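# Move tablecloth to big table, restore side-table items

## Task

Six arms are fixed on top of the table, in scene-frame metres with heading in degrees counter-clockwise from +x: arm1 at x=-0.87 y=+0.65 z=+0.72 heading -90; arm2 at x=-0.87 y=-0.65 z=+0.72 heading +90; arm3 at x=+0.00 y=+0.65 z=+0.72 heading -90; arm4 at x=+0.00 y=-0.65 z=+0.72 heading +90; arm5 at x=+0.87 y=+0.65 z=+0.72 heading -90; arm6 at x=+0.87 y=-0.65 z=+0.72 heading +90. Remove the tablecloth from the side table and lay it on the big table so that no part of it drapes over an edge. Every item that stood on the side table must finish on the uncovered tabletop, upright as it was and close to its starting spot. At the end all grippers must be open and the arms withdrawn; anything held in place only by a robot does not count.

## Robot and tools

Robots and cameras. Six identical i2rt Big YAM arms: arm1, arm2, arm3, arm4, arm5, arm6. Each has six joints, a two-finger gripper and a wrist camera (arm1_cam_wrist to arm6_cam_wrist). With joints 1 and 6 at 0 and the hand level and forward, the wrist camera rides on top of the hand looking toward the fingertips. cam_high and cam_low are fixed in the room. The hand reaches roughly 1.0 m from the joint 1 axis.

Frame. One shared scene frame: origin on the floor, +z up, distances in metres. The hand point is halfway between the fingertips; the hand z axis runs along the fingers and the fingers close along its y axis. Foot poses are never printed.

execute_actions. Argument "actions" is a list holding one action or nothing (empty list just reports state and pictures). The action is one object keyed by arm name; each arm gets {"joints": {...}} with absolute targets (not offsets) by name: joint1_rad to joint6_rad in radians and gripper_m in metres. Ranges, with the tolerance counted as reached: joint1_rad -2.879 to 2.879 (±0.045), turns the arm about its foot, positive counter-clockwise seen from above, 0 points along the foot heading. joint2_rad 0 to 3.141 (±0.14), shoulder, 0 has the upper arm back and about level, increasing lifts it up then forward. joint3_rad 0 to 3.019 (±0.09), elbow, 0 folded, increasing opens. joint4_rad -1.692 to 1.57 (±0.055), hand pitch, positive tilts fingers up. joint5_rad -1.57 to 1.57 (±0.03), sideways hand swing, positive to the arm's right. joint6_rad -2.094 to 2.094 (±0.035), hand roll, positive clockwise viewed from behind. gripper_m 0 to 0.093 (±0.003), fingertip gap; grip force tops out near 50 to 62 N per pad. Optional "cameras" lists which images to return (up to 16 names from the camera list, or "all"); omitted, null or ["all"] gives every camera, [] gives none. Any unknown key, camera name or out-of-range number rejects the entire call and nothing moves. All motions in an action start at once but joints move at different speeds, so the hand can sweep a wide path. One action runs at most 15 s. A joint or arm left out may keep driving toward an older target without joint_status showing it.

wait: "seconds" 0 to 10; commands nothing, returns the same report as an empty action.

zoom_image: "camera" (a room or wrist camera in the latest full result) and "region" [x0, y0, x1, y1] in pixels from the image's top-left, no larger than 504 by 504.

finished_scene: "scene", the number of the current scene. It is final; the task must already be complete and stable, and the result says whether it succeeded and gives the next task. Replying without a tool call ends everything.

Reading results. The pictures line names cameras in image order. joint_positions gives current joint values. joint_status per moved key: reached, "off_target" (resting short of target and possibly still pressing), "contact_stop" or "time_out" (target dropped, joint holds where it stopped). After a time_out a joint may retain its target, or a nearer one within 0.375, 0.375, 0.113, 0.225, 0.075, 0.3 rad for joints 1 to 6, and keep pushing; on_its_own lists such uncommanded behaviour, and its "held at" value is the target, not the position. Sending a joint its reported position relieves the push. Tiny target changes may not move a joint. "joint command not followed" plus a "cause:" line means a self/inter-arm clearance check withheld that arm's joint targets (grippers still act); such joints show "not_followed" and may be retried on later actions until new acceptable targets arrive or the path clears. Empty calls never show this line. A joint holding a load sags after stopping.

Heat. Holding loads or pressing warms motors, even while you think. MOTOR HOT appears at 85 °C; at 100 °C an OVER-TEMPERATURE FAULT drops that whole arm and gripper until cooled, and its unfinished keys read "limit_stop_at_motor_heat" (resend the targets). Some heat carries into the next scene.

Hazards. Knocking or placing any rigid object outside the work area fails the task (cloth is exempt). Robots pressing hard into each other fails and ends the run; hard hits may too. No line reports robot contact, and the clearance check may react late and ignores fingers, gripper housings and wrist cameras. Arms do not stop on contact and can push hard. Avoid drops, slips and slams. If a result reports a stop, the remaining execute_actions, wait and finished_scene calls in that same reply are skipped. The simulation keeps running while you compose replies, with robots holding their last command, and arms do not wait for each other.

Each tool is called after "Request:" as name(argument=value, ...) on one line, values as JSON.

## Session

Request:
execute_actions(actions=[])

Scene clock: 0.00 s.
arm1.joint_positions: joint1_rad=+0.011 joint2_rad=+0.441 joint3_rad=+1.477 joint4_rad=-1.540 joint5_rad=+0.016 joint6_rad=+0.011 gripper_m=+0.095
arm1.joint_status: not commanded
arm1.hand: x=-0.8738 y=+0.5326 z=+1.3540 quat_wxyz=(-0.363, -0.609, -0.608, +0.358) (m; scene frame)
arm2.joint_positions: joint1_rad=+0.005 joint2_rad=+0.436 joint3_rad=+1.463 joint4_rad=-1.545 joint5_rad=+0.016 joint6_rad=+0.012 gripper_m=+0.094
arm2.joint_status: not commanded
arm2.hand: x=-0.8796 y=-0.5321 z=+1.2900 quat_wxyz=(-0.358, +0.617, -0.606, -0.353) (m; scene frame)
arm3.joint_positions: joint1_rad=+0.006 joint2_rad=+0.449 joint3_rad=+1.469 joint4_rad=-1.528 joint5_rad=-0.015 joint6_rad=+0.002 gripper_m=+0.094
arm3.joint_status: not commanded
arm3.hand: x=-0.0021 y=+0.5246 z=+1.2924 quat_wxyz=(-0.358, -0.617, -0.602, +0.359) (m; scene frame)
arm4.joint_positions: joint1_rad=+0.011 joint2_rad=+0.430 joint3_rad=+1.481 joint4_rad=-1.526 joint5_rad=+0.016 joint6_rad=+0.017 gripper_m=+0.095
arm4.joint_status: not commanded
arm4.hand: x=-0.0032 y=-0.5359 z=+1.2898 quat_wxyz=(-0.359, +0.613, -0.594, -0.378) (m; scene frame)
arm5.joint_positions: joint1_rad=-0.012 joint2_rad=+0.426 joint3_rad=+1.468 joint4_rad=-1.529 joint5_rad=+0.015 joint6_rad=+0.009 gripper_m=+0.094
arm5.joint_status: not commanded
arm5.hand: x=+0.8676 y=+0.5391 z=+1.3561 quat_wxyz=(-0.358, -0.616, -0.593, +0.376) (m; scene frame)
arm6.joint_positions: joint1_rad=+0.003 joint2_rad=+0.454 joint3_rad=+1.482 joint4_rad=-1.543 joint5_rad=+0.010 joint6_rad=-0.016 gripper_m=+0.095
arm6.joint_status: not commanded
arm6.hand: x=+0.8676 y=-0.5253 z=+1.3801 quat_wxyz=(-0.356, +0.624, -0.599, -0.354) (m; scene frame)
pictures: arm1_cam_wrist, arm2_cam_wrist, arm3_cam_wrist, arm4_cam_wrist, arm5_cam_wrist, arm6_cam_wrist, cam_high, cam_low
Images, in order (width x height): arm1_cam_wrist 504x504, arm2_cam_wrist 504x504, arm3_cam_wrist 504x504, arm4_cam_wrist 504x504, arm5_cam_wrist 504x504, arm6_cam_wrist 504x504, cam_high 504x504, cam_low 504x504.

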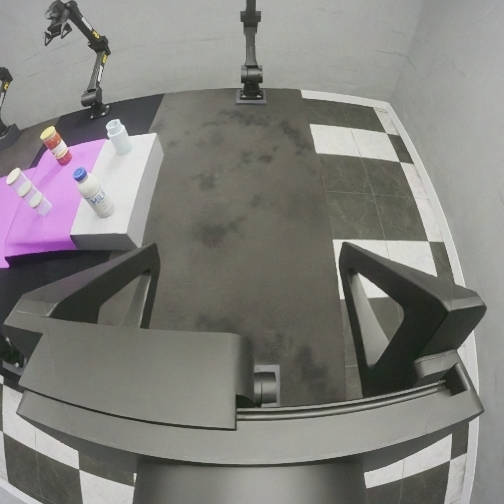

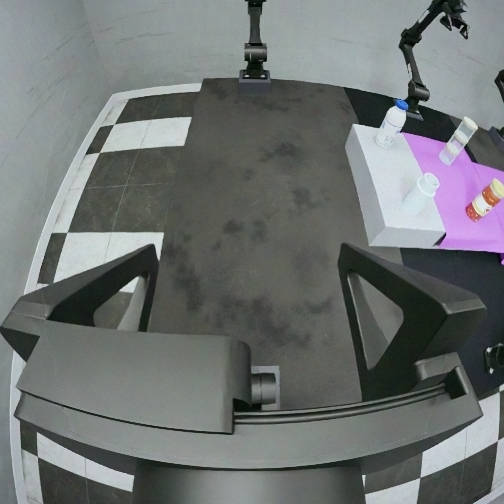

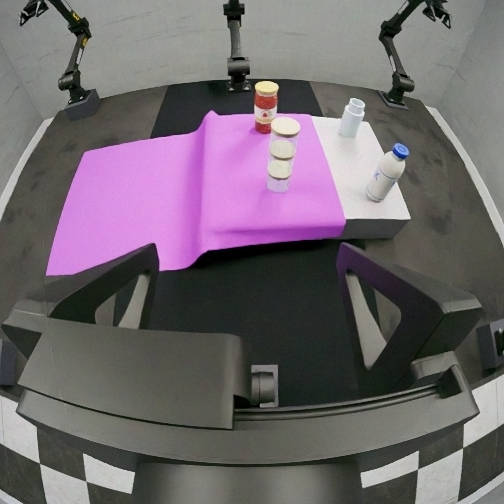

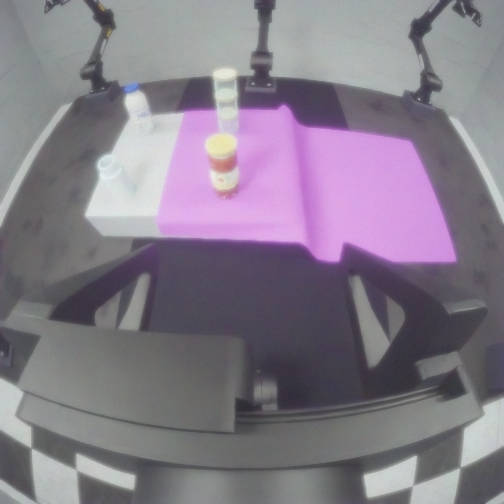

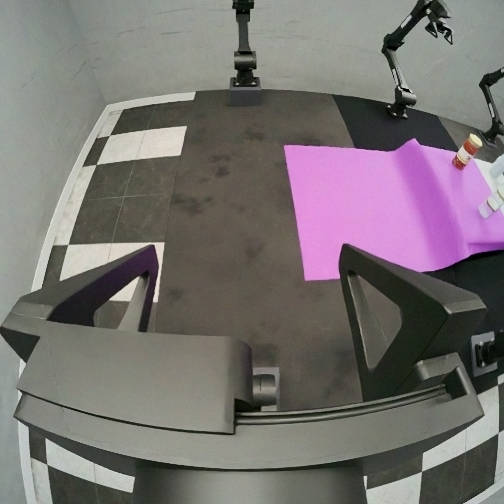

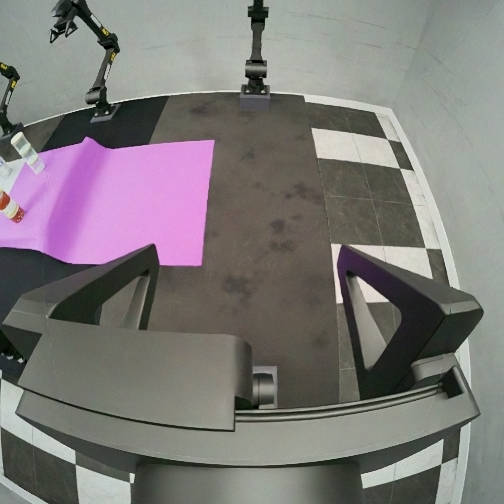

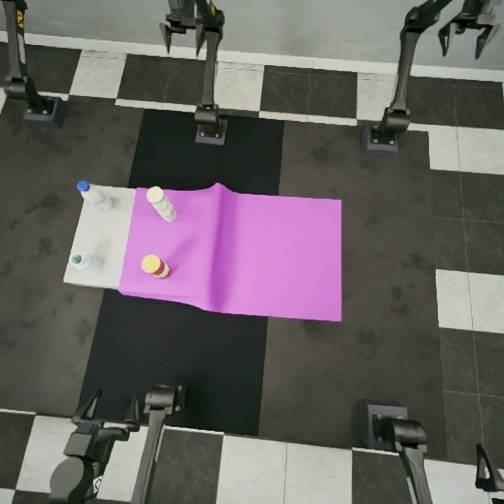

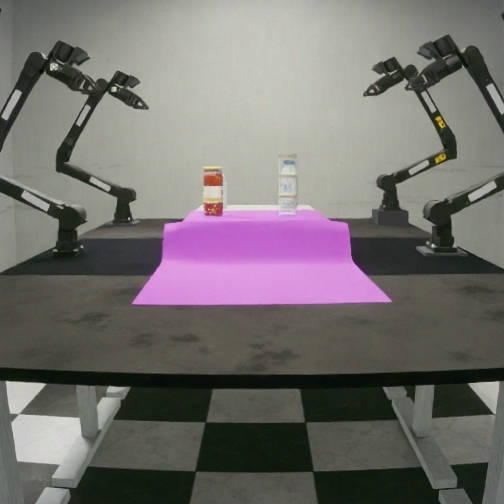

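Request:
execute_actions(actions=[{"arm3":{"joints":{"joint2_rad":1.0,"joint3_rad":1.0,"joint4_rad":-0.8}},"arm4":{"joints":{"joint2_rad":1.0,"joint3_rad":0.7,"joint4_rad":0.0}},"arm5":{"joints":{"joint2_rad":1.5,"joint3_rad":1.5,"joint4_rad":-1.5}},"arm6":{"joints":{"joint2_rad":1.5,"joint3_rad":1.2,"joint4_rad":-1.25}}}], cameras=["arm3_cam_wrist","arm4_cam_wrist","cam_high","cam_low"])

Request:
zoom_image(camera="cam_low", region=[130,130,390,320])

Scene clock: 2.53 s.
arm1.joint_positions: joint1_rad=+0.011 joint2_rad=+0.441 joint3_rad=+1.477 joint4_rad=-1.540 joint5_rad=+0.016 joint6_rad=+0.011 gripper_m=+0.095
arm1.joint_status: not commanded
arm1.hand: x=-0.8738 y=+0.5326 z=+1.3540 quat_wxyz=(-0.363, -0.609, -0.608, +0.358) (m; scene frame)
arm2.joint_positions: joint1_rad=+0.005 joint2_rad=+0.436 joint3_rad=+1.463 joint4_rad=-1.545 joint5_rad=+0.016 joint6_rad=+0.012 gripper_m=+0.094
arm2.joint_status: not commanded
arm2.hand: x=-0.8796 y=-0.5321 z=+1.2900 quat_wxyz=(-0.358, +0.617, -0.606, -0.353) (m; scene frame)
arm3.joint_positions: joint1_rad=+0.006 joint2_rad=+0.998 joint3_rad=+0.979 joint4_rad=-0.816 joint5_rad=-0.015 joint6_rad=+0.002 gripper_m=+0.094
arm3.joint_status: all done
arm3.hand: x=-0.0113 y=+0.2294 z=+1.0261 quat_wxyz=(-0.255, -0.669, -0.651, +0.252) (m; scene frame)
arm4.joint_positions: joint1_rad=+0.011 joint2_rad=+1.011 joint3_rad=+0.702 joint4_rad=-0.023 joint5_rad=+0.016 joint6_rad=+0.017 gripper_m=+0.095
arm4.joint_status: all done
arm4.hand: x=-0.0249 y=-0.1758 z=+1.0116 quat_wxyz=(-0.399, +0.584, -0.567, -0.422) (m; scene frame)
arm5.joint_positions: joint1_rad=-0.012 joint2_rad=+1.502 joint3_rad=+1.488 joint4_rad=-1.502 joint5_rad=+0.015 joint6_rad=+0.009 gripper_m=+0.094
arm5.joint_status: all done
arm5.hand: x=+0.8578 y=+0.1931 z=+1.0573 quat_wxyz=(-0.015, -0.718, -0.695, +0.029) (m; scene frame)
arm6.joint_positions: joint1_rad=+0.003 joint2_rad=+1.502 joint3_rad=+1.189 joint4_rad=-1.257 joint5_rad=+0.010 joint6_rad=-0.016 gripper_m=+0.095
arm6.joint_status: all done
arm6.hand: x=+0.8591 y=-0.2224 z=+0.9653 quat_wxyz=(-0.003, +0.723, -0.691, +0.005) (m; scene frame)
pictures: arm3_cam_wrist, arm4_cam_wrist, cam_high, cam_low
Images, in order (width x height): arm3_cam_wrist 504x504, arm4_cam_wrist 504x504, cam_high 504x504, cam_low 504x504.

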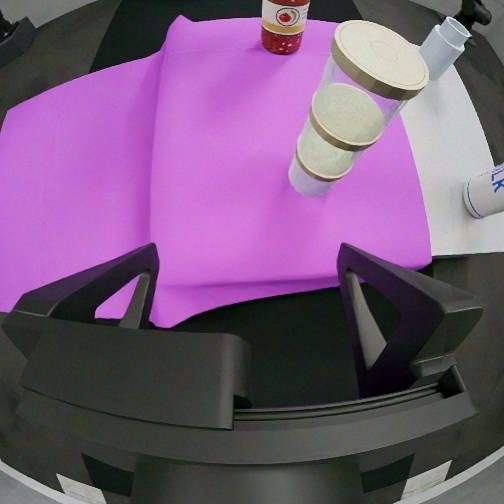

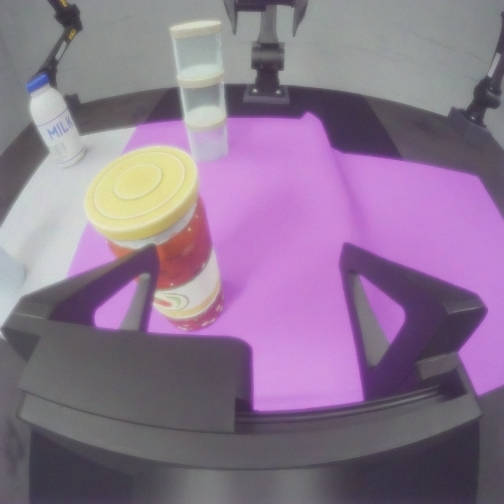

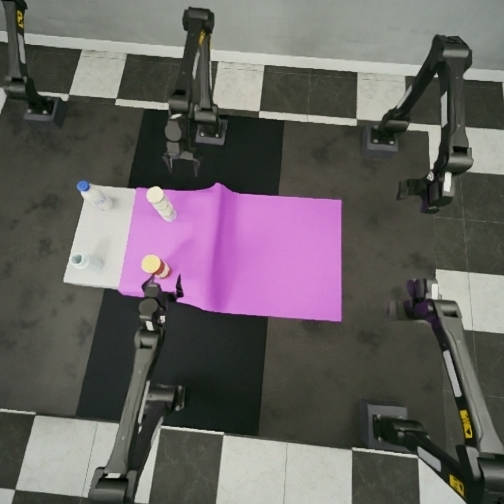

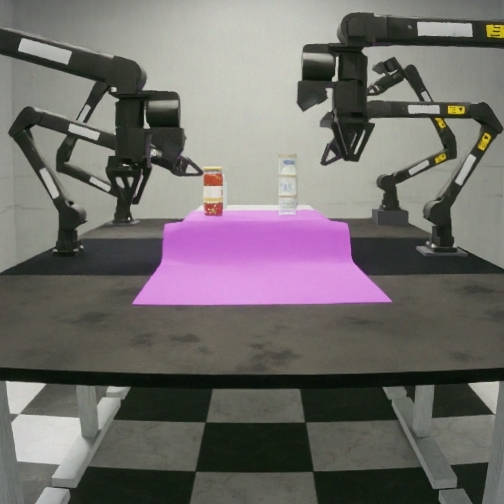

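Region (130, 130, 390, 320) of cam_low's 504x504 image, scaled by 1.938, with more detail than that image has; it fills the top 368 rows of this view, and the rest is white.

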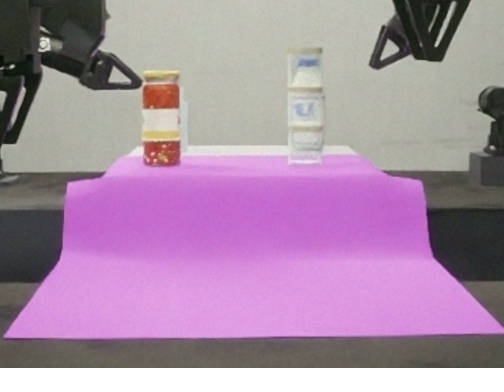

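Request:
execute_actions(actions=[{"arm3":{"joints":{"joint2_rad":0.8,"joint3_rad":0.34,"joint4_rad":0.06}},"arm4":{"joints":{"joint2_rad":0.8,"joint3_rad":0.34,"joint4_rad":0.06}},"arm5":{"joints":{"joint2_rad":0.4,"joint3_rad":1.2}},"arm6":{"joints":{"joint1_rad":0.61,"joint2_rad":2.3,"joint3_rad":1.886,"joint4_rad":-1.15}}}], cameras=[])

Request:
execute_actions(actions=[{"arm3":{"joints":{"joint1_rad":-0.16}},"arm4":{"joints":{"joint1_rad":0.16}}}], cameras=["arm3_cam_wrist","arm4_cam_wrist","arm6_cam_wrist","cam_high","cam_low"])

Scene clock: 8.13 s.
arm1.joint_positions: joint1_rad=+0.011 joint2_rad=+0.441 joint3_rad=+1.477 joint4_rad=-1.540 joint5_rad=+0.016 joint6_rad=+0.011 gripper_m=+0.095
arm1.joint_status: not commanded
arm1.hand: x=-0.8738 y=+0.5326 z=+1.3540 quat_wxyz=(-0.363, -0.609, -0.608, +0.358) (m; scene frame)
arm2.joint_positions: joint1_rad=+0.005 joint2_rad=+0.436 joint3_rad=+1.463 joint4_rad=-1.545 joint5_rad=+0.016 joint6_rad=+0.012 gripper_m=+0.094
arm2.joint_status: not commanded
arm2.hand: x=-0.8796 y=-0.5321 z=+1.2900 quat_wxyz=(-0.358, +0.617, -0.606, -0.353) (m; scene frame)
arm3.joint_positions: joint1_rad=+0.006 joint2_rad=+0.807 joint3_rad=+0.341 joint4_rad=+0.041 joint5_rad=-0.015 joint6_rad=+0.002 gripper_m=+0.094
arm3.joint_status: all done
arm3.hand: x=-0.0098 y=+0.2759 z=+0.9081 quat_wxyz=(-0.382, -0.601, -0.587, +0.384) (m; scene frame)
arm4.joint_positions: joint1_rad=+0.011 joint2_rad=+0.796 joint3_rad=+0.331 joint4_rad=+0.044 joint5_rad=+0.016 joint6_rad=+0.017 gripper_m=+0.095
arm4.joint_status: all done
arm4.hand: x=-0.0188 y=-0.2791 z=+0.8975 quat_wxyz=(-0.374, +0.603, -0.584, -0.395) (m; scene frame)
arm5.joint_positions: joint1_rad=-0.012 joint2_rad=+0.398 joint3_rad=+1.198 joint4_rad=-1.500 joint5_rad=+0.015 joint6_rad=+0.009 gripper_m=+0.094
arm5.joint_status: all done
arm5.hand: x=+0.8661 y=+0.5003 z=+1.2485 quat_wxyz=(-0.292, -0.652, -0.628, +0.309) (m; scene frame)
arm6.joint_positions: joint1_rad=+0.606 joint2_rad=+2.320 joint3_rad=+1.848 joint4_rad=-1.148 joint5_rad=+0.009 joint6_rad=-0.016 gripper_m=+0.095
arm6.joint_status: all done
arm6.hand: x=+0.4826 y=-0.1188 z=+0.7572 quat_wxyz=(+0.009, +0.895, -0.444, +0.025) (m; scene frame)
pictures: none
No camera images: the call's "cameras" was empty. Leave "cameras" out to get every camera's image.

Scene clock: 8.93 s.
arm1.joint_positions: joint1_rad=+0.011 joint2_rad=+0.441 joint3_rad=+1.477 joint4_rad=-1.540 joint5_rad=+0.016 joint6_rad=+0.011 gripper_m=+0.095
arm1.joint_status: not commanded
arm1.hand: x=-0.8738 y=+0.5326 z=+1.3540 quat_wxyz=(-0.363, -0.609, -0.608, +0.358) (m; scene frame)
arm2.joint_positions: joint1_rad=+0.005 joint2_rad=+0.436 joint3_rad=+1.463 joint4_rad=-1.545 joint5_rad=+0.016 joint6_rad=+0.012 gripper_m=+0.094
arm2.joint_status: not commanded
arm2.hand: x=-0.8796 y=-0.5321 z=+1.2900 quat_wxyz=(-0.358, +0.617, -0.606, -0.353) (m; scene frame)
arm3.joint_positions: joint1_rad=-0.159 joint2_rad=+0.807 joint3_rad=+0.341 joint4_rad=+0.041 joint5_rad=-0.015 joint6_rad=+0.002 gripper_m=+0.094
arm3.joint_status: all done
arm3.hand: x=-0.0710 y=+0.2826 z=+0.9080 quat_wxyz=(-0.349, -0.648, -0.536, +0.414) (m; scene frame)
arm4.joint_positions: joint1_rad=+0.156 joint2_rad=+0.796 joint3_rad=+0.331 joint4_rad=+0.044 joint5_rad=+0.016 joint6_rad=+0.017 gripper_m=+0.095
arm4.joint_status: all done
arm4.hand: x=-0.0722 y=-0.2858 z=+0.8975 quat_wxyz=(-0.345, +0.643, -0.539, -0.421) (m; scene frame)
arm5.joint_positions: joint1_rad=-0.012 joint2_rad=+0.398 joint3_rad=+1.198 joint4_rad=-1.500 joint5_rad=+0.015 joint6_rad=+0.009 gripper_m=+0.094
arm5.joint_status: not commanded
arm5.hand: x=+0.8661 y=+0.5003 z=+1.2485 quat_wxyz=(-0.292, -0.652, -0.628, +0.309) (m; scene frame)
arm6.joint_positions: joint1_rad=+0.606 joint2_rad=+2.320 joint3_rad=+1.848 joint4_rad=-1.148 joint5_rad=+0.009 joint6_rad=-0.016 gripper_m=+0.095
arm6.joint_status: not commanded
arm6.hand: x=+0.4826 y=-0.1188 z=+0.7572 quat_wxyz=(+0.009, +0.895, -0.444, +0.025) (m; scene frame)
pictures: arm3_cam_wrist, arm4_cam_wrist, arm6_cam_wrist, cam_high, cam_low
Images, in order (width x height): arm3_cam_wrist 504x504, arm4_cam_wrist 504x504, arm6_cam_wrist 504x504, cam_high 504x504, cam_low 504x504.

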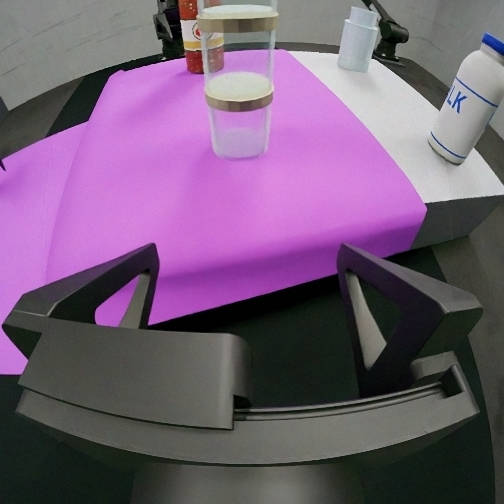

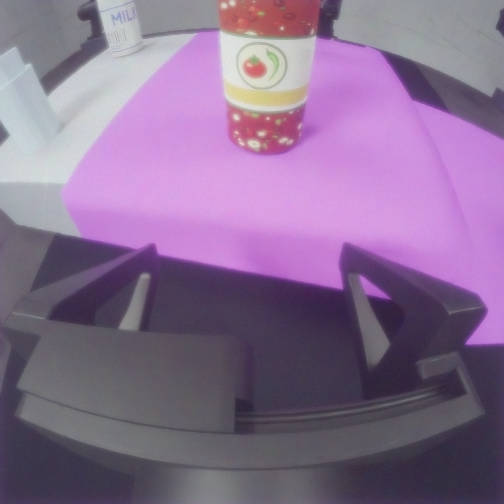

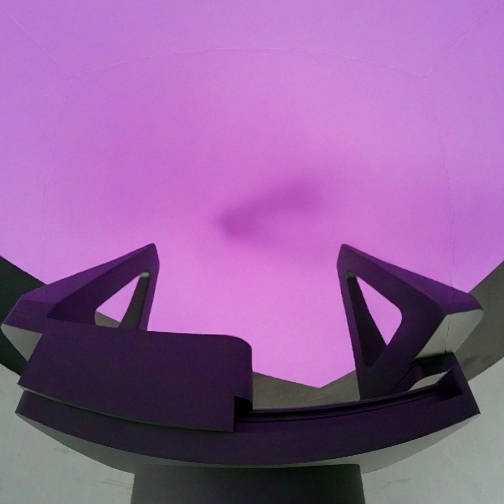

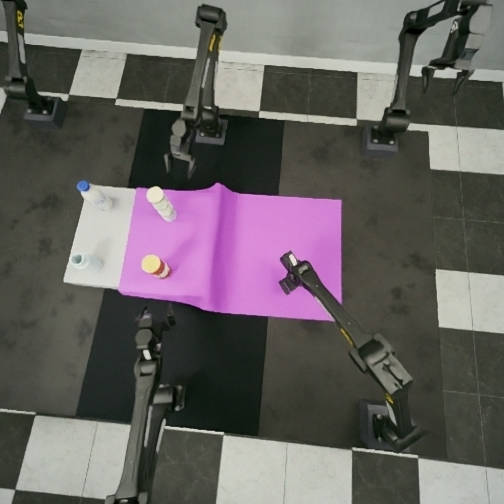

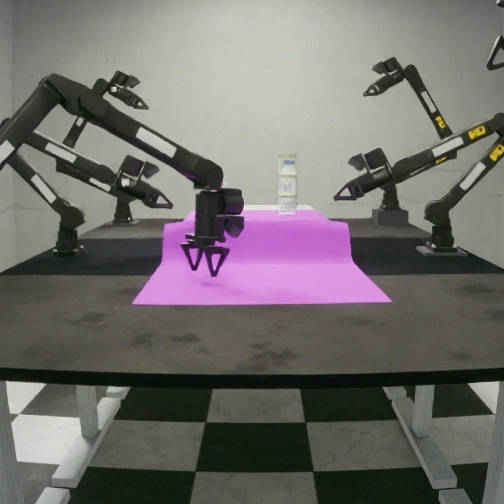

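Request:
execute_actions(actions=[{"arm3":{"joints":{"joint1_rad":-0.14,"joint2_rad":1.17,"joint3_rad":0.47,"joint4_rad":0.29}},"arm4":{"joints":{"joint1_rad":0.13,"joint2_rad":1.155,"joint3_rad":0.48,"joint4_rad":0.28}},"arm6":{"joints":{"joint2_rad":2.37,"joint4_rad":-1.07,"gripper_m":0.06}}}], cameras=["arm3_cam_wrist","arm4_cam_wrist","cam_low"])

Scene clock: 10.67 s.
arm1.joint_positions: joint1_rad=+0.011 joint2_rad=+0.441 joint3_rad=+1.477 joint4_rad=-1.540 joint5_rad=+0.016 joint6_rad=+0.011 gripper_m=+0.095
arm1.joint_status: not commanded
arm1.hand: x=-0.8738 y=+0.5326 z=+1.3540 quat_wxyz=(-0.363, -0.609, -0.608, +0.358) (m; scene frame)
arm2.joint_positions: joint1_rad=+0.005 joint2_rad=+0.436 joint3_rad=+1.463 joint4_rad=-1.545 joint5_rad=+0.016 joint6_rad=+0.012 gripper_m=+0.094
arm2.joint_status: not commanded
arm2.hand: x=-0.8796 y=-0.5321 z=+1.2900 quat_wxyz=(-0.358, +0.617, -0.606, -0.353) (m; scene frame)
arm3.joint_positions: joint1_rad=-0.149 joint2_rad=+1.178 joint3_rad=+0.422 joint4_rad=+0.271 joint5_rad=-0.015 joint6_rad=+0.002 gripper_m=+0.094
arm3.joint_status: all done
arm3.hand: x=-0.0788 y=+0.2219 z=+0.8601 quat_wxyz=(-0.335, -0.657, -0.549, +0.393) (m; scene frame)
arm4.joint_positions: joint1_rad=+0.139 joint2_rad=+1.155 joint3_rad=+0.449 joint4_rad=+0.259 joint5_rad=+0.016 joint6_rad=+0.017 gripper_m=+0.095
arm4.joint_status: all done
arm4.hand: x=-0.0796 y=-0.2137 z=+0.8706 quat_wxyz=(-0.341, +0.644, -0.549, -0.409) (m; scene frame)
arm5.joint_positions: joint1_rad=-0.012 joint2_rad=+0.398 joint3_rad=+1.198 joint4_rad=-1.500 joint5_rad=+0.015 joint6_rad=+0.009 gripper_m=+0.094
arm5.joint_status: not commanded
arm5.hand: x=+0.8661 y=+0.5003 z=+1.2485 quat_wxyz=(-0.292, -0.652, -0.628, +0.309) (m; scene frame)
arm6.joint_positions: joint1_rad=+0.606 joint2_rad=+2.360 joint3_rad=+1.851 joint4_rad=-1.078 joint5_rad=+0.009 joint6_rad=-0.016 gripper_m=+0.060
arm6.joint_status: all done
arm6.hand: x=+0.4765 y=-0.1105 z=+0.7316 quat_wxyz=(+0.001, +0.896, -0.445, +0.010) (m; scene frame)
pictures: arm3_cam_wrist, arm4_cam_wrist, cam_low
Images, in order (width x height): arm3_cam_wrist 504x504, arm4_cam_wrist 504x504, cam_low 504x504.

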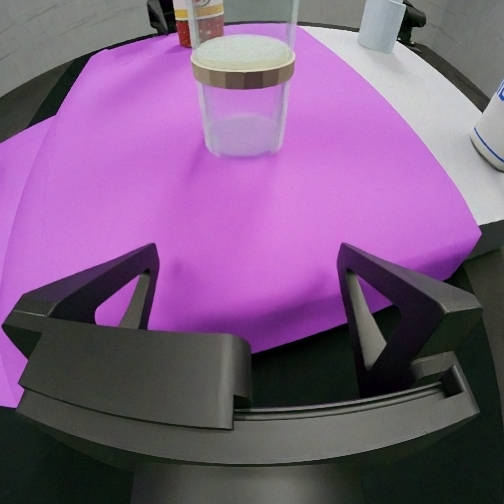

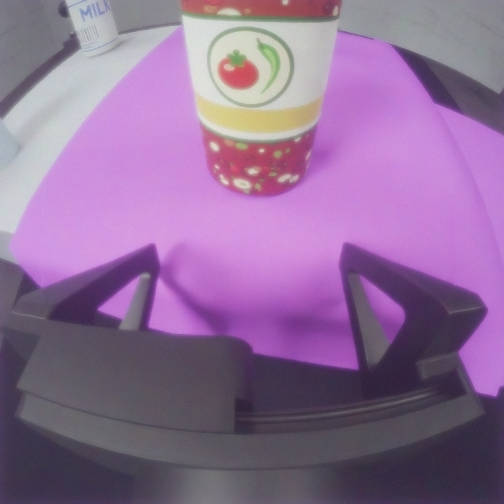

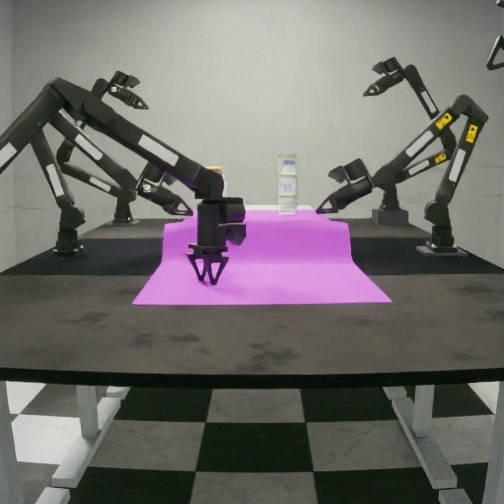

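Request:
execute_actions(actions=[{"arm3":{"joints":{"joint1_rad":-0.135,"joint3_rad":0.58}},"arm4":{"joints":{"joint1_rad":0.12,"joint3_rad":0.56}},"arm6":{"joints":{"joint2_rad":2.4}}}], cameras=[])

Request:
execute_actions(actions=[{"arm3":{"joints":{"joint2_rad":1.44,"joint3_rad":0.73,"joint4_rad":0.33}},"arm4":{"joints":{"joint2_rad":1.39,"joint3_rad":0.71,"joint4_rad":0.31}},"arm6":{"joints":{"gripper_m":0}}}], cameras=["arm3_cam_wrist","arm4_cam_wrist","arm6_cam_wrist","cam_low"])

Scene clock: 12.40 s.
arm1.joint_positions: joint1_rad=+0.011 joint2_rad=+0.441 joint3_rad=+1.477 joint4_rad=-1.540 joint5_rad=+0.016 joint6_rad=+0.011 gripper_m=+0.095
arm1.joint_status: not commanded
arm1.hand: x=-0.8738 y=+0.5326 z=+1.3540 quat_wxyz=(-0.363, -0.609, -0.608, +0.358) (m; scene frame)
arm2.joint_positions: joint1_rad=+0.005 joint2_rad=+0.436 joint3_rad=+1.463 joint4_rad=-1.545 joint5_rad=+0.016 joint6_rad=+0.012 gripper_m=+0.094
arm2.joint_status: not commanded
arm2.hand: x=-0.8796 y=-0.5321 z=+1.2900 quat_wxyz=(-0.358, +0.617, -0.606, -0.353) (m; scene frame)
arm3.joint_positions: joint1_rad=-0.145 joint2_rad=+1.176 joint3_rad=+0.534 joint4_rad=+0.278 joint5_rad=-0.015 joint6_rad=+0.002 gripper_m=+0.094
arm3.joint_status: all done
arm3.hand: x=-0.0840 y=+0.1827 z=+0.9198 quat_wxyz=(-0.368, -0.631, -0.530, +0.431) (m; scene frame)
arm4.joint_positions: joint1_rad=+0.130 joint2_rad=+1.155 joint3_rad=+0.520 joint4_rad=+0.263 joint5_rad=+0.016 joint6_rad=+0.017 gripper_m=+0.095
arm4.joint_status: all done
arm4.hand: x=-0.0800 y=-0.1893 z=+0.9085 quat_wxyz=(-0.363, +0.626, -0.538, -0.432) (m; scene frame)
arm5.joint_positions: joint1_rad=-0.012 joint2_rad=+0.398 joint3_rad=+1.198 joint4_rad=-1.500 joint5_rad=+0.015 joint6_rad=+0.009 gripper_m=+0.094
arm5.joint_status: not commanded
arm5.hand: x=+0.8661 y=+0.5003 z=+1.2485 quat_wxyz=(-0.292, -0.652, -0.628, +0.309) (m; scene frame)
arm6.joint_positions: joint1_rad=+0.606 joint2_rad=+2.362 joint3_rad=+1.852 joint4_rad=-1.078 joint5_rad=+0.009 joint6_rad=-0.016 gripper_m=+0.060
arm6.joint_status: all done
arm6.hand: x=+0.4766 y=-0.1106 z=+0.7308 quat_wxyz=(+0.001, +0.896, -0.445, +0.011) (m; scene frame)
pictures: none
No camera images: the call's "cameras" was empty. Leave "cameras" out to get every camera's image.

Scene clock: 13.43 s.
arm1.joint_positions: joint1_rad=+0.011 joint2_rad=+0.441 joint3_rad=+1.477 joint4_rad=-1.540 joint5_rad=+0.016 joint6_rad=+0.011 gripper_m=+0.095
arm1.joint_status: not commanded
arm1.hand: x=-0.8738 y=+0.5326 z=+1.3540 quat_wxyz=(-0.363, -0.609, -0.608, +0.358) (m; scene frame)
arm2.joint_positions: joint1_rad=+0.005 joint2_rad=+0.436 joint3_rad=+1.463 joint4_rad=-1.545 joint5_rad=+0.016 joint6_rad=+0.012 gripper_m=+0.094
arm2.joint_status: not commanded
arm2.hand: x=-0.8796 y=-0.5321 z=+1.2900 quat_wxyz=(-0.358, +0.617, -0.606, -0.353) (m; scene frame)
arm3.joint_positions: joint1_rad=-0.145 joint2_rad=+1.453 joint3_rad=+0.689 joint4_rad=+0.317 joint5_rad=-0.015 joint6_rad=+0.002 gripper_m=+0.094
arm3.joint_status: all done
arm3.hand: x=-0.0963 y=+0.1160 z=+0.8743 quat_wxyz=(-0.346, -0.648, -0.544, +0.405) (m; scene frame)
arm4.joint_positions: joint1_rad=+0.130 joint2_rad=+1.385 joint3_rad=+0.677 joint4_rad=+0.299 joint5_rad=+0.016 joint6_rad=+0.017 gripper_m=+0.095
arm4.joint_status: all done
arm4.hand: x=-0.0919 y=-0.1234 z=+0.8896 quat_wxyz=(-0.353, +0.634, -0.545, -0.420) (m; scene frame)
arm5.joint_positions: joint1_rad=-0.012 joint2_rad=+0.398 joint3_rad=+1.198 joint4_rad=-1.500 joint5_rad=+0.015 joint6_rad=+0.009 gripper_m=+0.094
arm5.joint_status: not commanded
arm5.hand: x=+0.8661 y=+0.5003 z=+1.2485 quat_wxyz=(-0.292, -0.652, -0.628, +0.309) (m; scene frame)
arm6.joint_positions: joint1_rad=+0.606 joint2_rad=+2.363 joint3_rad=+1.854 joint4_rad=-1.078 joint5_rad=+0.009 joint6_rad=-0.016 gripper_m=+0.001
arm6.joint_status: all done
arm6.hand: x=+0.4761 y=-0.1098 z=+0.7309 quat_wxyz=(+0.001, +0.896, -0.445, +0.010) (m; scene frame)
pictures: arm3_cam_wrist, arm4_cam_wrist, arm6_cam_wrist, cam_low
Images, in order (width x height): arm3_cam_wrist 504x504, arm4_cam_wrist 504x504, arm6_cam_wrist 504x504, cam_low 504x504.

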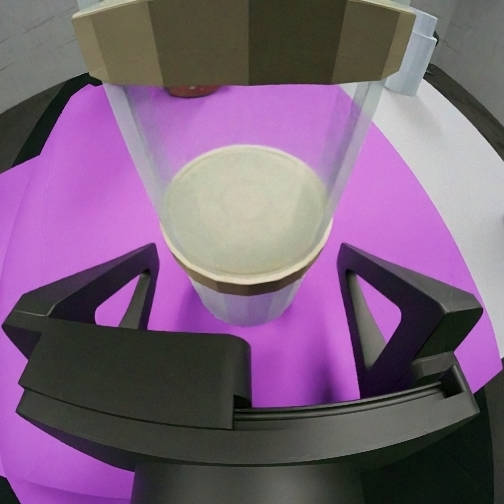

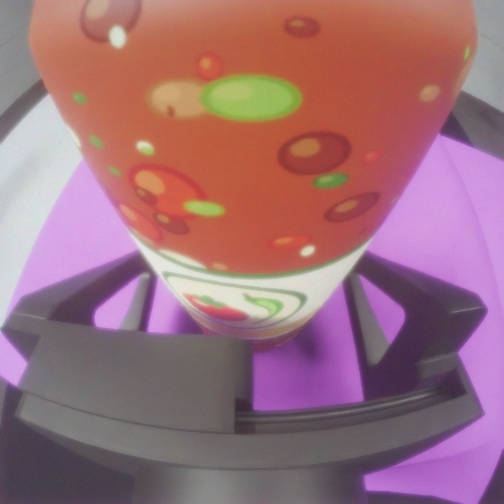

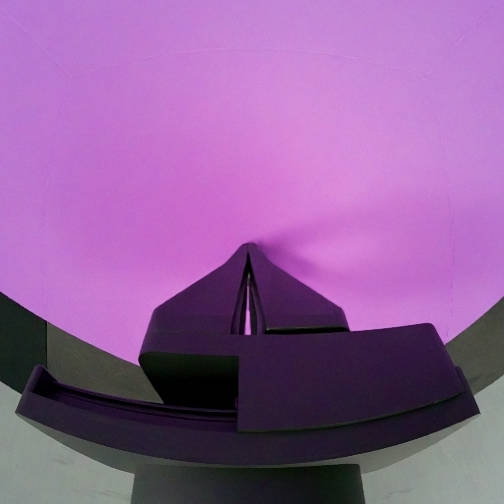

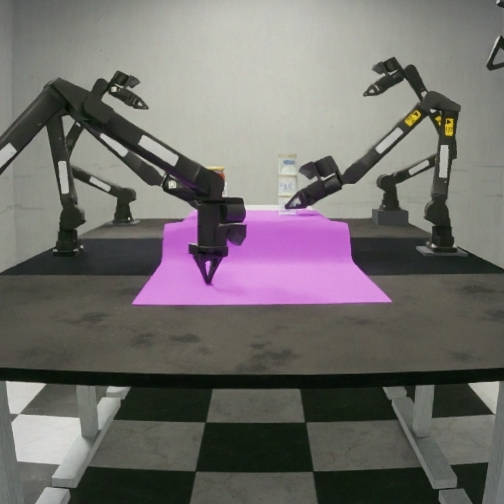

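Request:
execute_actions(actions=[{"arm3":{"joints":{"gripper_m":0.04}},"arm4":{"joints":{"gripper_m":0.04}},"arm6":{"joints":{"gripper_m":0.09}}}], cameras=[])

Request:
execute_actions(actions=[{"arm3":{"joints":{"joint3_rad":0.82,"joint4_rad":0.25}},"arm4":{"joints":{"joint3_rad":0.8,"joint4_rad":0.23}},"arm6":{"joints":{"joint2_rad":2.44,"joint3_rad":1.84}}}], cameras=[])

Request:
execute_actions(actions=[{"arm6":{"joints":{"gripper_m":0}}}], cameras=["arm3_cam_wrist","arm6_cam_wrist","cam_low"])

Scene clock: 14.83 s.
arm1.joint_positions: joint1_rad=+0.011 joint2_rad=+0.441 joint3_rad=+1.477 joint4_rad=-1.540 joint5_rad=+0.016 joint6_rad=+0.011 gripper_m=+0.095
arm1.joint_status: not commanded
arm1.hand: x=-0.8738 y=+0.5326 z=+1.3540 quat_wxyz=(-0.363, -0.609, -0.608, +0.358) (m; scene frame)
arm2.joint_positions: joint1_rad=+0.005 joint2_rad=+0.436 joint3_rad=+1.463 joint4_rad=-1.545 joint5_rad=+0.016 joint6_rad=+0.012 gripper_m=+0.094
arm2.joint_status: not commanded
arm2.hand: x=-0.8796 y=-0.5321 z=+1.2900 quat_wxyz=(-0.358, +0.617, -0.606, -0.353) (m; scene frame)
arm3.joint_positions: joint1_rad=-0.144 joint2_rad=+1.453 joint3_rad=+0.689 joint4_rad=+0.317 joint5_rad=-0.016 joint6_rad=+0.002 gripper_m=+0.058
arm3.joint_status: gripper_m off_target (ended at +0.058, target +0.040)
arm3.hand: x=-0.0960 y=+0.1159 z=+0.8743 quat_wxyz=(-0.347, -0.648, -0.544, +0.405) (m; scene frame)
arm4.joint_positions: joint1_rad=+0.130 joint2_rad=+1.385 joint3_rad=+0.677 joint4_rad=+0.299 joint5_rad=+0.018 joint6_rad=+0.016 gripper_m=+0.067
arm4.joint_status: gripper_m off_target (ended at +0.067, target +0.040)
arm4.hand: x=-0.0913 y=-0.1233 z=+0.8896 quat_wxyz=(-0.354, +0.634, -0.545, -0.420) (m; scene frame)
arm5.joint_positions: joint1_rad=-0.012 joint2_rad=+0.398 joint3_rad=+1.198 joint4_rad=-1.500 joint5_rad=+0.015 joint6_rad=+0.009 gripper_m=+0.094
arm5.joint_status: not commanded
arm5.hand: x=+0.8661 y=+0.5003 z=+1.2485 quat_wxyz=(-0.292, -0.652, -0.628, +0.309) (m; scene frame)
arm6.joint_positions: joint1_rad=+0.606 joint2_rad=+2.363 joint3_rad=+1.854 joint4_rad=-1.078 joint5_rad=+0.009 joint6_rad=-0.016 gripper_m=+0.090
arm6.joint_status: all done
arm6.hand: x=+0.4757 y=-0.1101 z=+0.7309 quat_wxyz=(+0.001, +0.896, -0.444, +0.010) (m; scene frame)
pictures: none
No camera images: the call's "cameras" was empty. Leave "cameras" out to get every camera's image.

Scene clock: 15.67 s.
arm1.joint_positions: joint1_rad=+0.011 joint2_rad=+0.441 joint3_rad=+1.477 joint4_rad=-1.540 joint5_rad=+0.016 joint6_rad=+0.011 gripper_m=+0.095
arm1.joint_status: not commanded
arm1.hand: x=-0.8738 y=+0.5326 z=+1.3540 quat_wxyz=(-0.363, -0.609, -0.608, +0.358) (m; scene frame)
arm2.joint_positions: joint1_rad=+0.005 joint2_rad=+0.436 joint3_rad=+1.463 joint4_rad=-1.545 joint5_rad=+0.016 joint6_rad=+0.012 gripper_m=+0.094
arm2.joint_status: not commanded
arm2.hand: x=-0.8796 y=-0.5321 z=+1.2900 quat_wxyz=(-0.358, +0.617, -0.606, -0.353) (m; scene frame)
arm3.joint_positions: joint1_rad=-0.144 joint2_rad=+1.456 joint3_rad=+0.733 joint4_rad=+0.239 joint5_rad=-0.016 joint6_rad=+0.002 gripper_m=+0.058
arm3.joint_status: all done
arm3.hand: x=-0.0974 y=+0.1087 z=+0.8772 quat_wxyz=(-0.336, -0.656, -0.550, +0.392) (m; scene frame)
arm4.joint_positions: joint1_rad=+0.130 joint2_rad=+1.394 joint3_rad=+0.722 joint4_rad=+0.225 joint5_rad=+0.018 joint6_rad=+0.016 gripper_m=+0.067
arm4.joint_status: all done
arm4.hand: x=-0.0928 y=-0.1151 z=+0.8917 quat_wxyz=(-0.344, +0.642, -0.552, -0.407) (m; scene frame)
arm5.joint_positions: joint1_rad=-0.012 joint2_rad=+0.398 joint3_rad=+1.198 joint4_rad=-1.500 joint5_rad=+0.015 joint6_rad=+0.009 gripper_m=+0.094
arm5.joint_status: not commanded
arm5.hand: x=+0.8661 y=+0.5003 z=+1.2485 quat_wxyz=(-0.292, -0.652, -0.628, +0.309) (m; scene frame)
arm6.joint_positions: joint1_rad=+0.606 joint2_rad=+2.365 joint3_rad=+1.854 joint4_rad=-1.078 joint5_rad=+0.009 joint6_rad=-0.016 gripper_m=+0.090
arm6.joint_status: all done
arm6.hand: x=+0.4760 y=-0.1105 z=+0.7294 quat_wxyz=(+0.001, +0.896, -0.444, +0.012) (m; scene frame)
pictures: none
No camera images: the call's "cameras" was empty. Leave "cameras" out to get every camera's image.

Scene clock: 16.37 s.
arm1.joint_positions: joint1_rad=+0.011 joint2_rad=+0.441 joint3_rad=+1.477 joint4_rad=-1.540 joint5_rad=+0.016 joint6_rad=+0.011 gripper_m=+0.095
arm1.joint_status: not commanded
arm1.hand: x=-0.8738 y=+0.5326 z=+1.3540 quat_wxyz=(-0.363, -0.609, -0.608, +0.358) (m; scene frame)
arm2.joint_positions: joint1_rad=+0.005 joint2_rad=+0.436 joint3_rad=+1.463 joint4_rad=-1.545 joint5_rad=+0.016 joint6_rad=+0.012 gripper_m=+0.094
arm2.joint_status: not commanded
arm2.hand: x=-0.8796 y=-0.5321 z=+1.2900 quat_wxyz=(-0.358, +0.617, -0.606, -0.353) (m; scene frame)
arm3.joint_positions: joint1_rad=-0.144 joint2_rad=+1.456 joint3_rad=+0.733 joint4_rad=+0.239 joint5_rad=-0.016 joint6_rad=+0.002 gripper_m=+0.058
arm3.joint_status: not commanded
arm3.hand: x=-0.0974 y=+0.1087 z=+0.8772 quat_wxyz=(-0.336, -0.656, -0.550, +0.392) (m; scene frame)
arm4.joint_positions: joint1_rad=+0.130 joint2_rad=+1.394 joint3_rad=+0.722 joint4_rad=+0.225 joint5_rad=+0.018 joint6_rad=+0.016 gripper_m=+0.067
arm4.joint_status: not commanded
arm4.hand: x=-0.0928 y=-0.1151 z=+0.8917 quat_wxyz=(-0.344, +0.642, -0.552, -0.407) (m; scene frame)
arm5.joint_positions: joint1_rad=-0.012 joint2_rad=+0.398 joint3_rad=+1.198 joint4_rad=-1.500 joint5_rad=+0.015 joint6_rad=+0.009 gripper_m=+0.094
arm5.joint_status: not commanded
arm5.hand: x=+0.8661 y=+0.5003 z=+1.2485 quat_wxyz=(-0.292, -0.652, -0.628, +0.309) (m; scene frame)
arm6.joint_positions: joint1_rad=+0.606 joint2_rad=+2.365 joint3_rad=+1.854 joint4_rad=-1.078 joint5_rad=+0.011 joint6_rad=-0.016 gripper_m=+0.001
arm6.joint_status: all done
arm6.hand: x=+0.4763 y=-0.1104 z=+0.7292 quat_wxyz=(+0.001, +0.896, -0.444, +0.012) (m; scene frame)
pictures: arm3_cam_wrist, arm6_cam_wrist, cam_low
Images, in order (width x height): arm3_cam_wrist 504x504, arm6_cam_wrist 504x504, cam_low 504x504.

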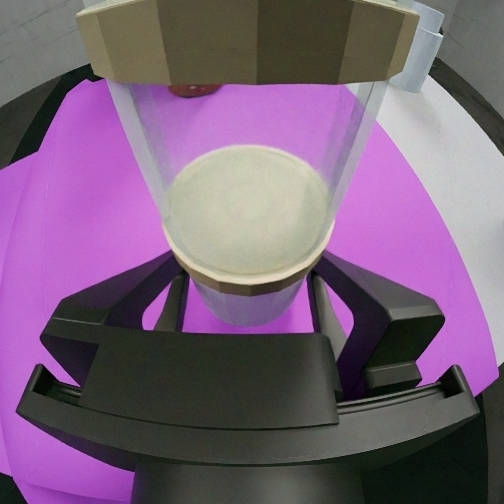

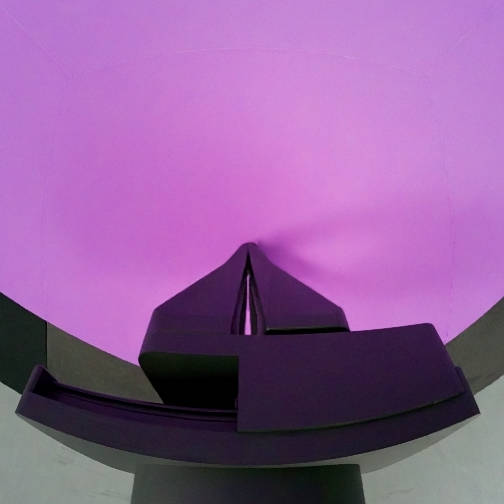

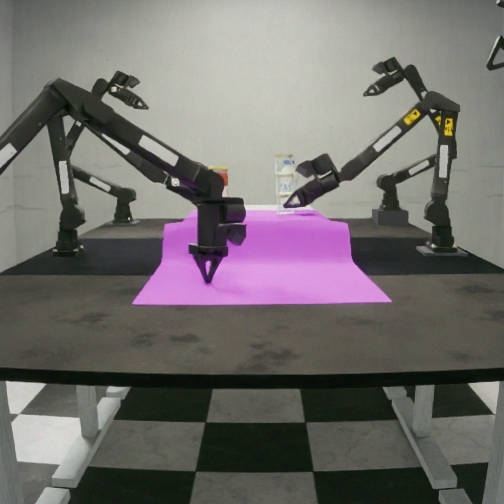

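Request:
execute_actions(actions=[{"arm3":{"joints":{"joint3_rad":0.88}},"arm4":{"joints":{"joint3_rad":0.86}}}], cameras=[])

Request:
execute_actions(actions=[{"arm6":{"joints":{"joint1_rad":0.35}}}], cameras=["cam_high","cam_low"])

Scene clock: 18.47 s.
arm1.joint_positions: joint1_rad=+0.011 joint2_rad=+0.441 joint3_rad=+1.477 joint4_rad=-1.540 joint5_rad=+0.016 joint6_rad=+0.011 gripper_m=+0.095
arm1.joint_status: not commanded
arm1.hand: x=-0.8738 y=+0.5326 z=+1.3540 quat_wxyz=(-0.363, -0.609, -0.608, +0.358) (m; scene frame)
arm2.joint_positions: joint1_rad=+0.005 joint2_rad=+0.436 joint3_rad=+1.463 joint4_rad=-1.545 joint5_rad=+0.016 joint6_rad=+0.012 gripper_m=+0.094
arm2.joint_status: not commanded
arm2.hand: x=-0.8796 y=-0.5321 z=+1.2900 quat_wxyz=(-0.358, +0.617, -0.606, -0.353) (m; scene frame)
arm3.joint_positions: joint1_rad=-0.144 joint2_rad=+1.462 joint3_rad=+0.799 joint4_rad=+0.235 joint5_rad=-0.016 joint6_rad=+0.002 gripper_m=+0.058
arm3.joint_status: all done
arm3.hand: x=-0.1016 y=+0.0859 z=+0.9072 quat_wxyz=(-0.351, -0.644, -0.541, +0.411) (m; scene frame)
arm4.joint_positions: joint1_rad=+0.130 joint2_rad=+1.417 joint3_rad=+0.758 joint4_rad=+0.206 joint5_rad=+0.018 joint6_rad=+0.016 gripper_m=+0.067
arm4.joint_status: joint3_rad time_out (moved +0.035 of +0.138)
arm4.on_its_own: joint3_rad reads +0.758 and still pushes toward +0.860 since a time_out
arm4.hand: x=-0.0947 y=-0.1042 z=+0.8939 quat_wxyz=(-0.342, +0.643, -0.553, -0.405) (m; scene frame)
arm5.joint_positions: joint1_rad=-0.012 joint2_rad=+0.398 joint3_rad=+1.198 joint4_rad=-1.500 joint5_rad=+0.015 joint6_rad=+0.009 gripper_m=+0.094
arm5.joint_status: not commanded
arm5.hand: x=+0.8661 y=+0.5003 z=+1.2485 quat_wxyz=(-0.292, -0.652, -0.628, +0.309) (m; scene frame)
arm6.joint_positions: joint1_rad=+0.606 joint2_rad=+2.365 joint3_rad=+1.854 joint4_rad=-1.078 joint5_rad=+0.011 joint6_rad=-0.016 gripper_m=+0.001
arm6.joint_status: not commanded
arm6.hand: x=+0.4763 y=-0.1104 z=+0.7292 quat_wxyz=(+0.001, +0.896, -0.444, +0.012) (m; scene frame)
pictures: none
No camera images: the call's "cameras" was empty. Leave "cameras" out to get every camera's image.

not run: a stop came earlier in this reply.

Request:
execute_actions(actions=[{"arm4":{"joints":{"joint2_rad":1.3,"joint3_rad":0.86,"joint4_rad":0.2}}}], cameras=["cam_low"])

Request:
execute_actions(actions=[{"arm6":{"joints":{"joint1_rad":0.4}}}], cameras=["cam_high","cam_low"])

Scene clock: 21.20 s.
arm1.joint_positions: joint1_rad=+0.011 joint2_rad=+0.441 joint3_rad=+1.477 joint4_rad=-1.540 joint5_rad=+0.016 joint6_rad=+0.011 gripper_m=+0.095
arm1.joint_status: not commanded
arm1.hand: x=-0.8738 y=+0.5326 z=+1.3540 quat_wxyz=(-0.363, -0.609, -0.608, +0.358) (m; scene frame)
arm2.joint_positions: joint1_rad=+0.005 joint2_rad=+0.436 joint3_rad=+1.463 joint4_rad=-1.545 joint5_rad=+0.016 joint6_rad=+0.012 gripper_m=+0.094
arm2.joint_status: not commanded
arm2.hand: x=-0.8796 y=-0.5321 z=+1.2900 quat_wxyz=(-0.358, +0.617, -0.606, -0.353) (m; scene frame)
arm3.joint_positions: joint1_rad=-0.144 joint2_rad=+1.462 joint3_rad=+0.799 joint4_rad=+0.235 joint5_rad=-0.016 joint6_rad=+0.002 gripper_m=+0.058
arm3.joint_status: not commanded
arm3.hand: x=-0.1016 y=+0.0859 z=+0.9072 quat_wxyz=(-0.351, -0.644, -0.541, +0.411) (m; scene frame)
arm4.joint_positions: joint1_rad=+0.130 joint2_rad=+1.349 joint3_rad=+0.762 joint4_rad=+0.171 joint5_rad=+0.018 joint6_rad=+0.016 gripper_m=+0.067
arm4.joint_status: joint3_rad time_out (moved +0.004 of +0.102); the others done
arm4.on_its_own: joint3_rad reads +0.762 and still pushes toward +0.860 since a time_out
arm4.hand: x=-0.0936 y=-0.1102 z=+0.9244 quat_wxyz=(-0.352, +0.635, -0.546, -0.417) (m; scene frame)
arm5.joint_positions: joint1_rad=-0.012 joint2_rad=+0.398 joint3_rad=+1.198 joint4_rad=-1.500 joint5_rad=+0.015 joint6_rad=+0.009 gripper_m=+0.094
arm5.joint_status: not commanded
arm5.hand: x=+0.8661 y=+0.5003 z=+1.2485 quat_wxyz=(-0.292, -0.652, -0.628, +0.309) (m; scene frame)
arm6.joint_positions: joint1_rad=+0.606 joint2_rad=+2.365 joint3_rad=+1.854 joint4_rad=-1.078 joint5_rad=+0.011 joint6_rad=-0.016 gripper_m=+0.001
arm6.joint_status: not commanded
arm6.hand: x=+0.4763 y=-0.1104 z=+0.7292 quat_wxyz=(+0.001, +0.896, -0.444, +0.012) (m; scene frame)
pictures: cam_low
Images, in order (width x height): cam_low 504x504.

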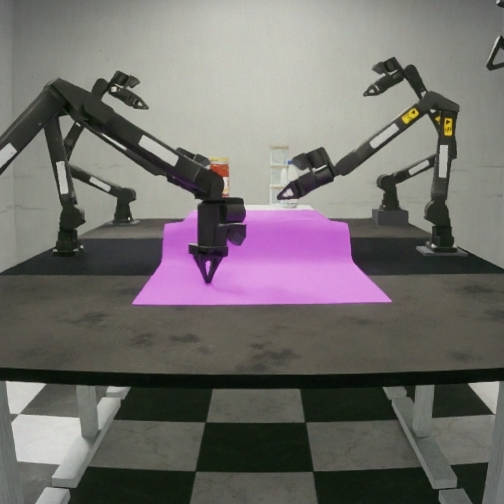

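not run: a stop came earlier in this reply.

Request:
execute_actions(actions=[{"arm6":{"joints":{"joint1_rad":0.35}}}], cameras=["cam_high","cam_low"])

Scene clock: 22.63 s.
arm1.joint_positions: joint1_rad=+0.011 joint2_rad=+0.441 joint3_rad=+1.477 joint4_rad=-1.540 joint5_rad=+0.016 joint6_rad=+0.011 gripper_m=+0.095
arm1.joint_status: not commanded
arm1.hand: x=-0.8738 y=+0.5326 z=+1.3540 quat_wxyz=(-0.363, -0.609, -0.608, +0.358) (m; scene frame)
arm2.joint_positions: joint1_rad=+0.005 joint2_rad=+0.436 joint3_rad=+1.463 joint4_rad=-1.545 joint5_rad=+0.016 joint6_rad=+0.012 gripper_m=+0.094
arm2.joint_status: not commanded
arm2.hand: x=-0.8796 y=-0.5321 z=+1.2900 quat_wxyz=(-0.358, +0.617, -0.606, -0.353) (m; scene frame)
arm3.joint_positions: joint1_rad=-0.144 joint2_rad=+1.462 joint3_rad=+0.799 joint4_rad=+0.235 joint5_rad=-0.016 joint6_rad=+0.002 gripper_m=+0.058
arm3.joint_status: not commanded
arm3.hand: x=-0.1016 y=+0.0859 z=+0.9072 quat_wxyz=(-0.351, -0.644, -0.541, +0.411) (m; scene frame)
arm4.joint_positions: joint1_rad=+0.130 joint2_rad=+1.349 joint3_rad=+0.762 joint4_rad=+0.171 joint5_rad=+0.018 joint6_rad=+0.016 gripper_m=+0.067
arm4.joint_status: not commanded
arm4.on_its_own: joint3_rad reads +0.762 and still pushes toward +0.860 since a time_out
arm4.hand: x=-0.0936 y=-0.1102 z=+0.9244 quat_wxyz=(-0.352, +0.635, -0.546, -0.417) (m; scene frame)
arm5.joint_positions: joint1_rad=-0.012 joint2_rad=+0.398 joint3_rad=+1.198 joint4_rad=-1.500 joint5_rad=+0.015 joint6_rad=+0.009 gripper_m=+0.094
arm5.joint_status: not commanded
arm5.hand: x=+0.8661 y=+0.5003 z=+1.2485 quat_wxyz=(-0.292, -0.652, -0.628, +0.309) (m; scene frame)
arm6.joint_positions: joint1_rad=+0.328 joint2_rad=+2.365 joint3_rad=+1.854 joint4_rad=-1.076 joint5_rad=+0.017 joint6_rad=-0.016 gripper_m=+0.001
arm6.joint_status: all done
arm6.hand: x=+0.6410 y=-0.0221 z=+0.7292 quat_wxyz=(-0.001, +0.825, -0.564, +0.013) (m; scene frame)
pictures: cam_high, cam_low
Images, in order (width x height): cam_high 504x504, cam_low 504x504.

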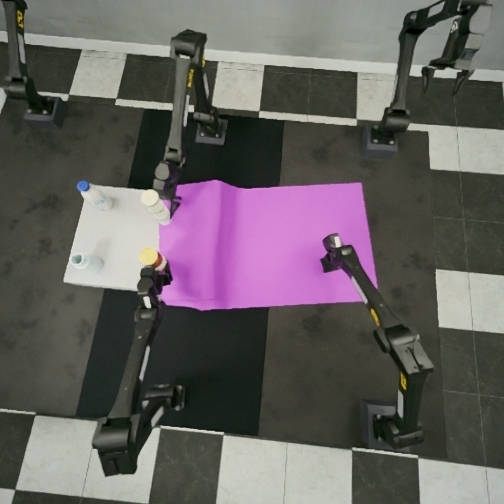

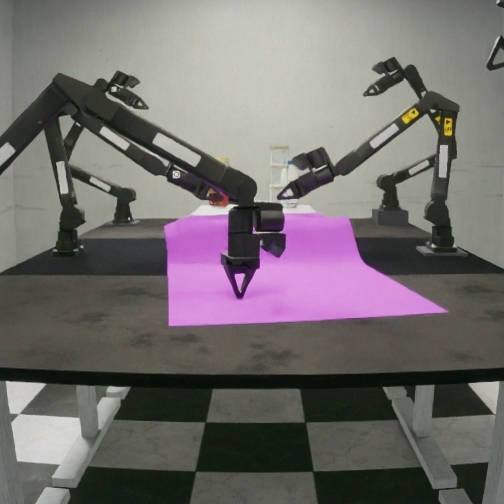

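Request:
execute_actions(actions=[{"arm6":{"joints":{"joint1_rad":-0.06}}}], cameras=["cam_high","cam_low"])

Scene clock: 24.20 s.
arm1.joint_positions: joint1_rad=+0.011 joint2_rad=+0.441 joint3_rad=+1.477 joint4_rad=-1.540 joint5_rad=+0.016 joint6_rad=+0.011 gripper_m=+0.095
arm1.joint_status: not commanded
arm1.hand: x=-0.8738 y=+0.5326 z=+1.3540 quat_wxyz=(-0.363, -0.609, -0.608, +0.358) (m; scene frame)
arm2.joint_positions: joint1_rad=+0.005 joint2_rad=+0.436 joint3_rad=+1.463 joint4_rad=-1.545 joint5_rad=+0.016 joint6_rad=+0.012 gripper_m=+0.094
arm2.joint_status: not commanded
arm2.hand: x=-0.8796 y=-0.5321 z=+1.2900 quat_wxyz=(-0.358, +0.617, -0.606, -0.353) (m; scene frame)
arm3.joint_positions: joint1_rad=-0.144 joint2_rad=+1.462 joint3_rad=+0.799 joint4_rad=+0.235 joint5_rad=-0.016 joint6_rad=+0.002 gripper_m=+0.058
arm3.joint_status: not commanded
arm3.hand: x=-0.1016 y=+0.0859 z=+0.9072 quat_wxyz=(-0.351, -0.644, -0.541, +0.411) (m; scene frame)
arm4.joint_positions: joint1_rad=+0.130 joint2_rad=+1.349 joint3_rad=+0.762 joint4_rad=+0.171 joint5_rad=+0.018 joint6_rad=+0.016 gripper_m=+0.067
arm4.joint_status: not commanded
arm4.on_its_own: joint3_rad reads +0.762 and still pushes toward +0.860 since a time_out
arm4.hand: x=-0.0936 y=-0.1102 z=+0.9244 quat_wxyz=(-0.352, +0.635, -0.546, -0.417) (m; scene frame)
arm5.joint_positions: joint1_rad=-0.012 joint2_rad=+0.398 joint3_rad=+1.198 joint4_rad=-1.500 joint5_rad=+0.015 joint6_rad=+0.009 gripper_m=+0.094
arm5.joint_status: not commanded
arm5.hand: x=+0.8661 y=+0.5003 z=+1.2485 quat_wxyz=(-0.292, -0.652, -0.628, +0.309) (m; scene frame)
arm6.joint_positions: joint1_rad=-0.094 joint2_rad=+2.366 joint3_rad=+1.854 joint4_rad=-1.074 joint5_rad=+0.023 joint6_rad=-0.016 gripper_m=+0.001
arm6.joint_status: all done
arm6.hand: x=+0.9188 y=+0.0170 z=+0.7292 quat_wxyz=(-0.002, +0.689, -0.724, +0.015) (m; scene frame)
pictures: cam_high, cam_low
Images, in order (width x height): cam_high 504x504, cam_low 504x504.

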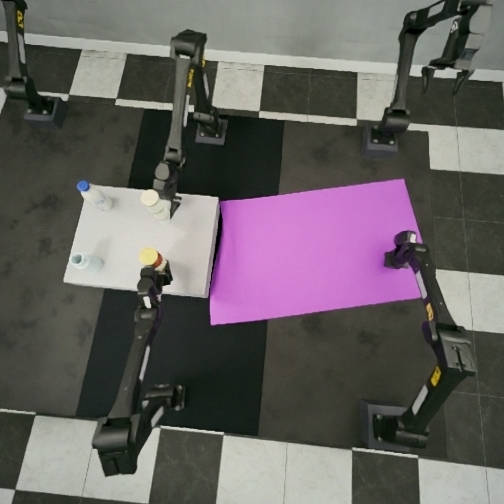

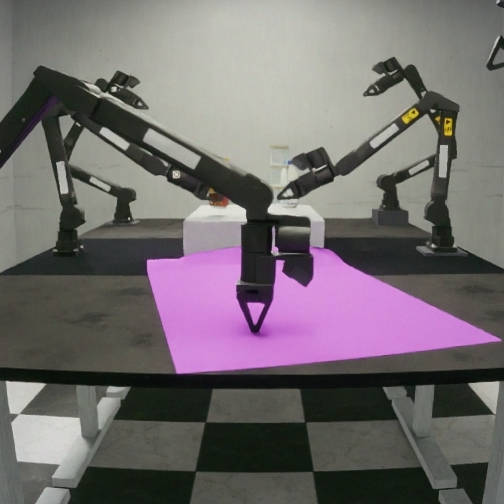

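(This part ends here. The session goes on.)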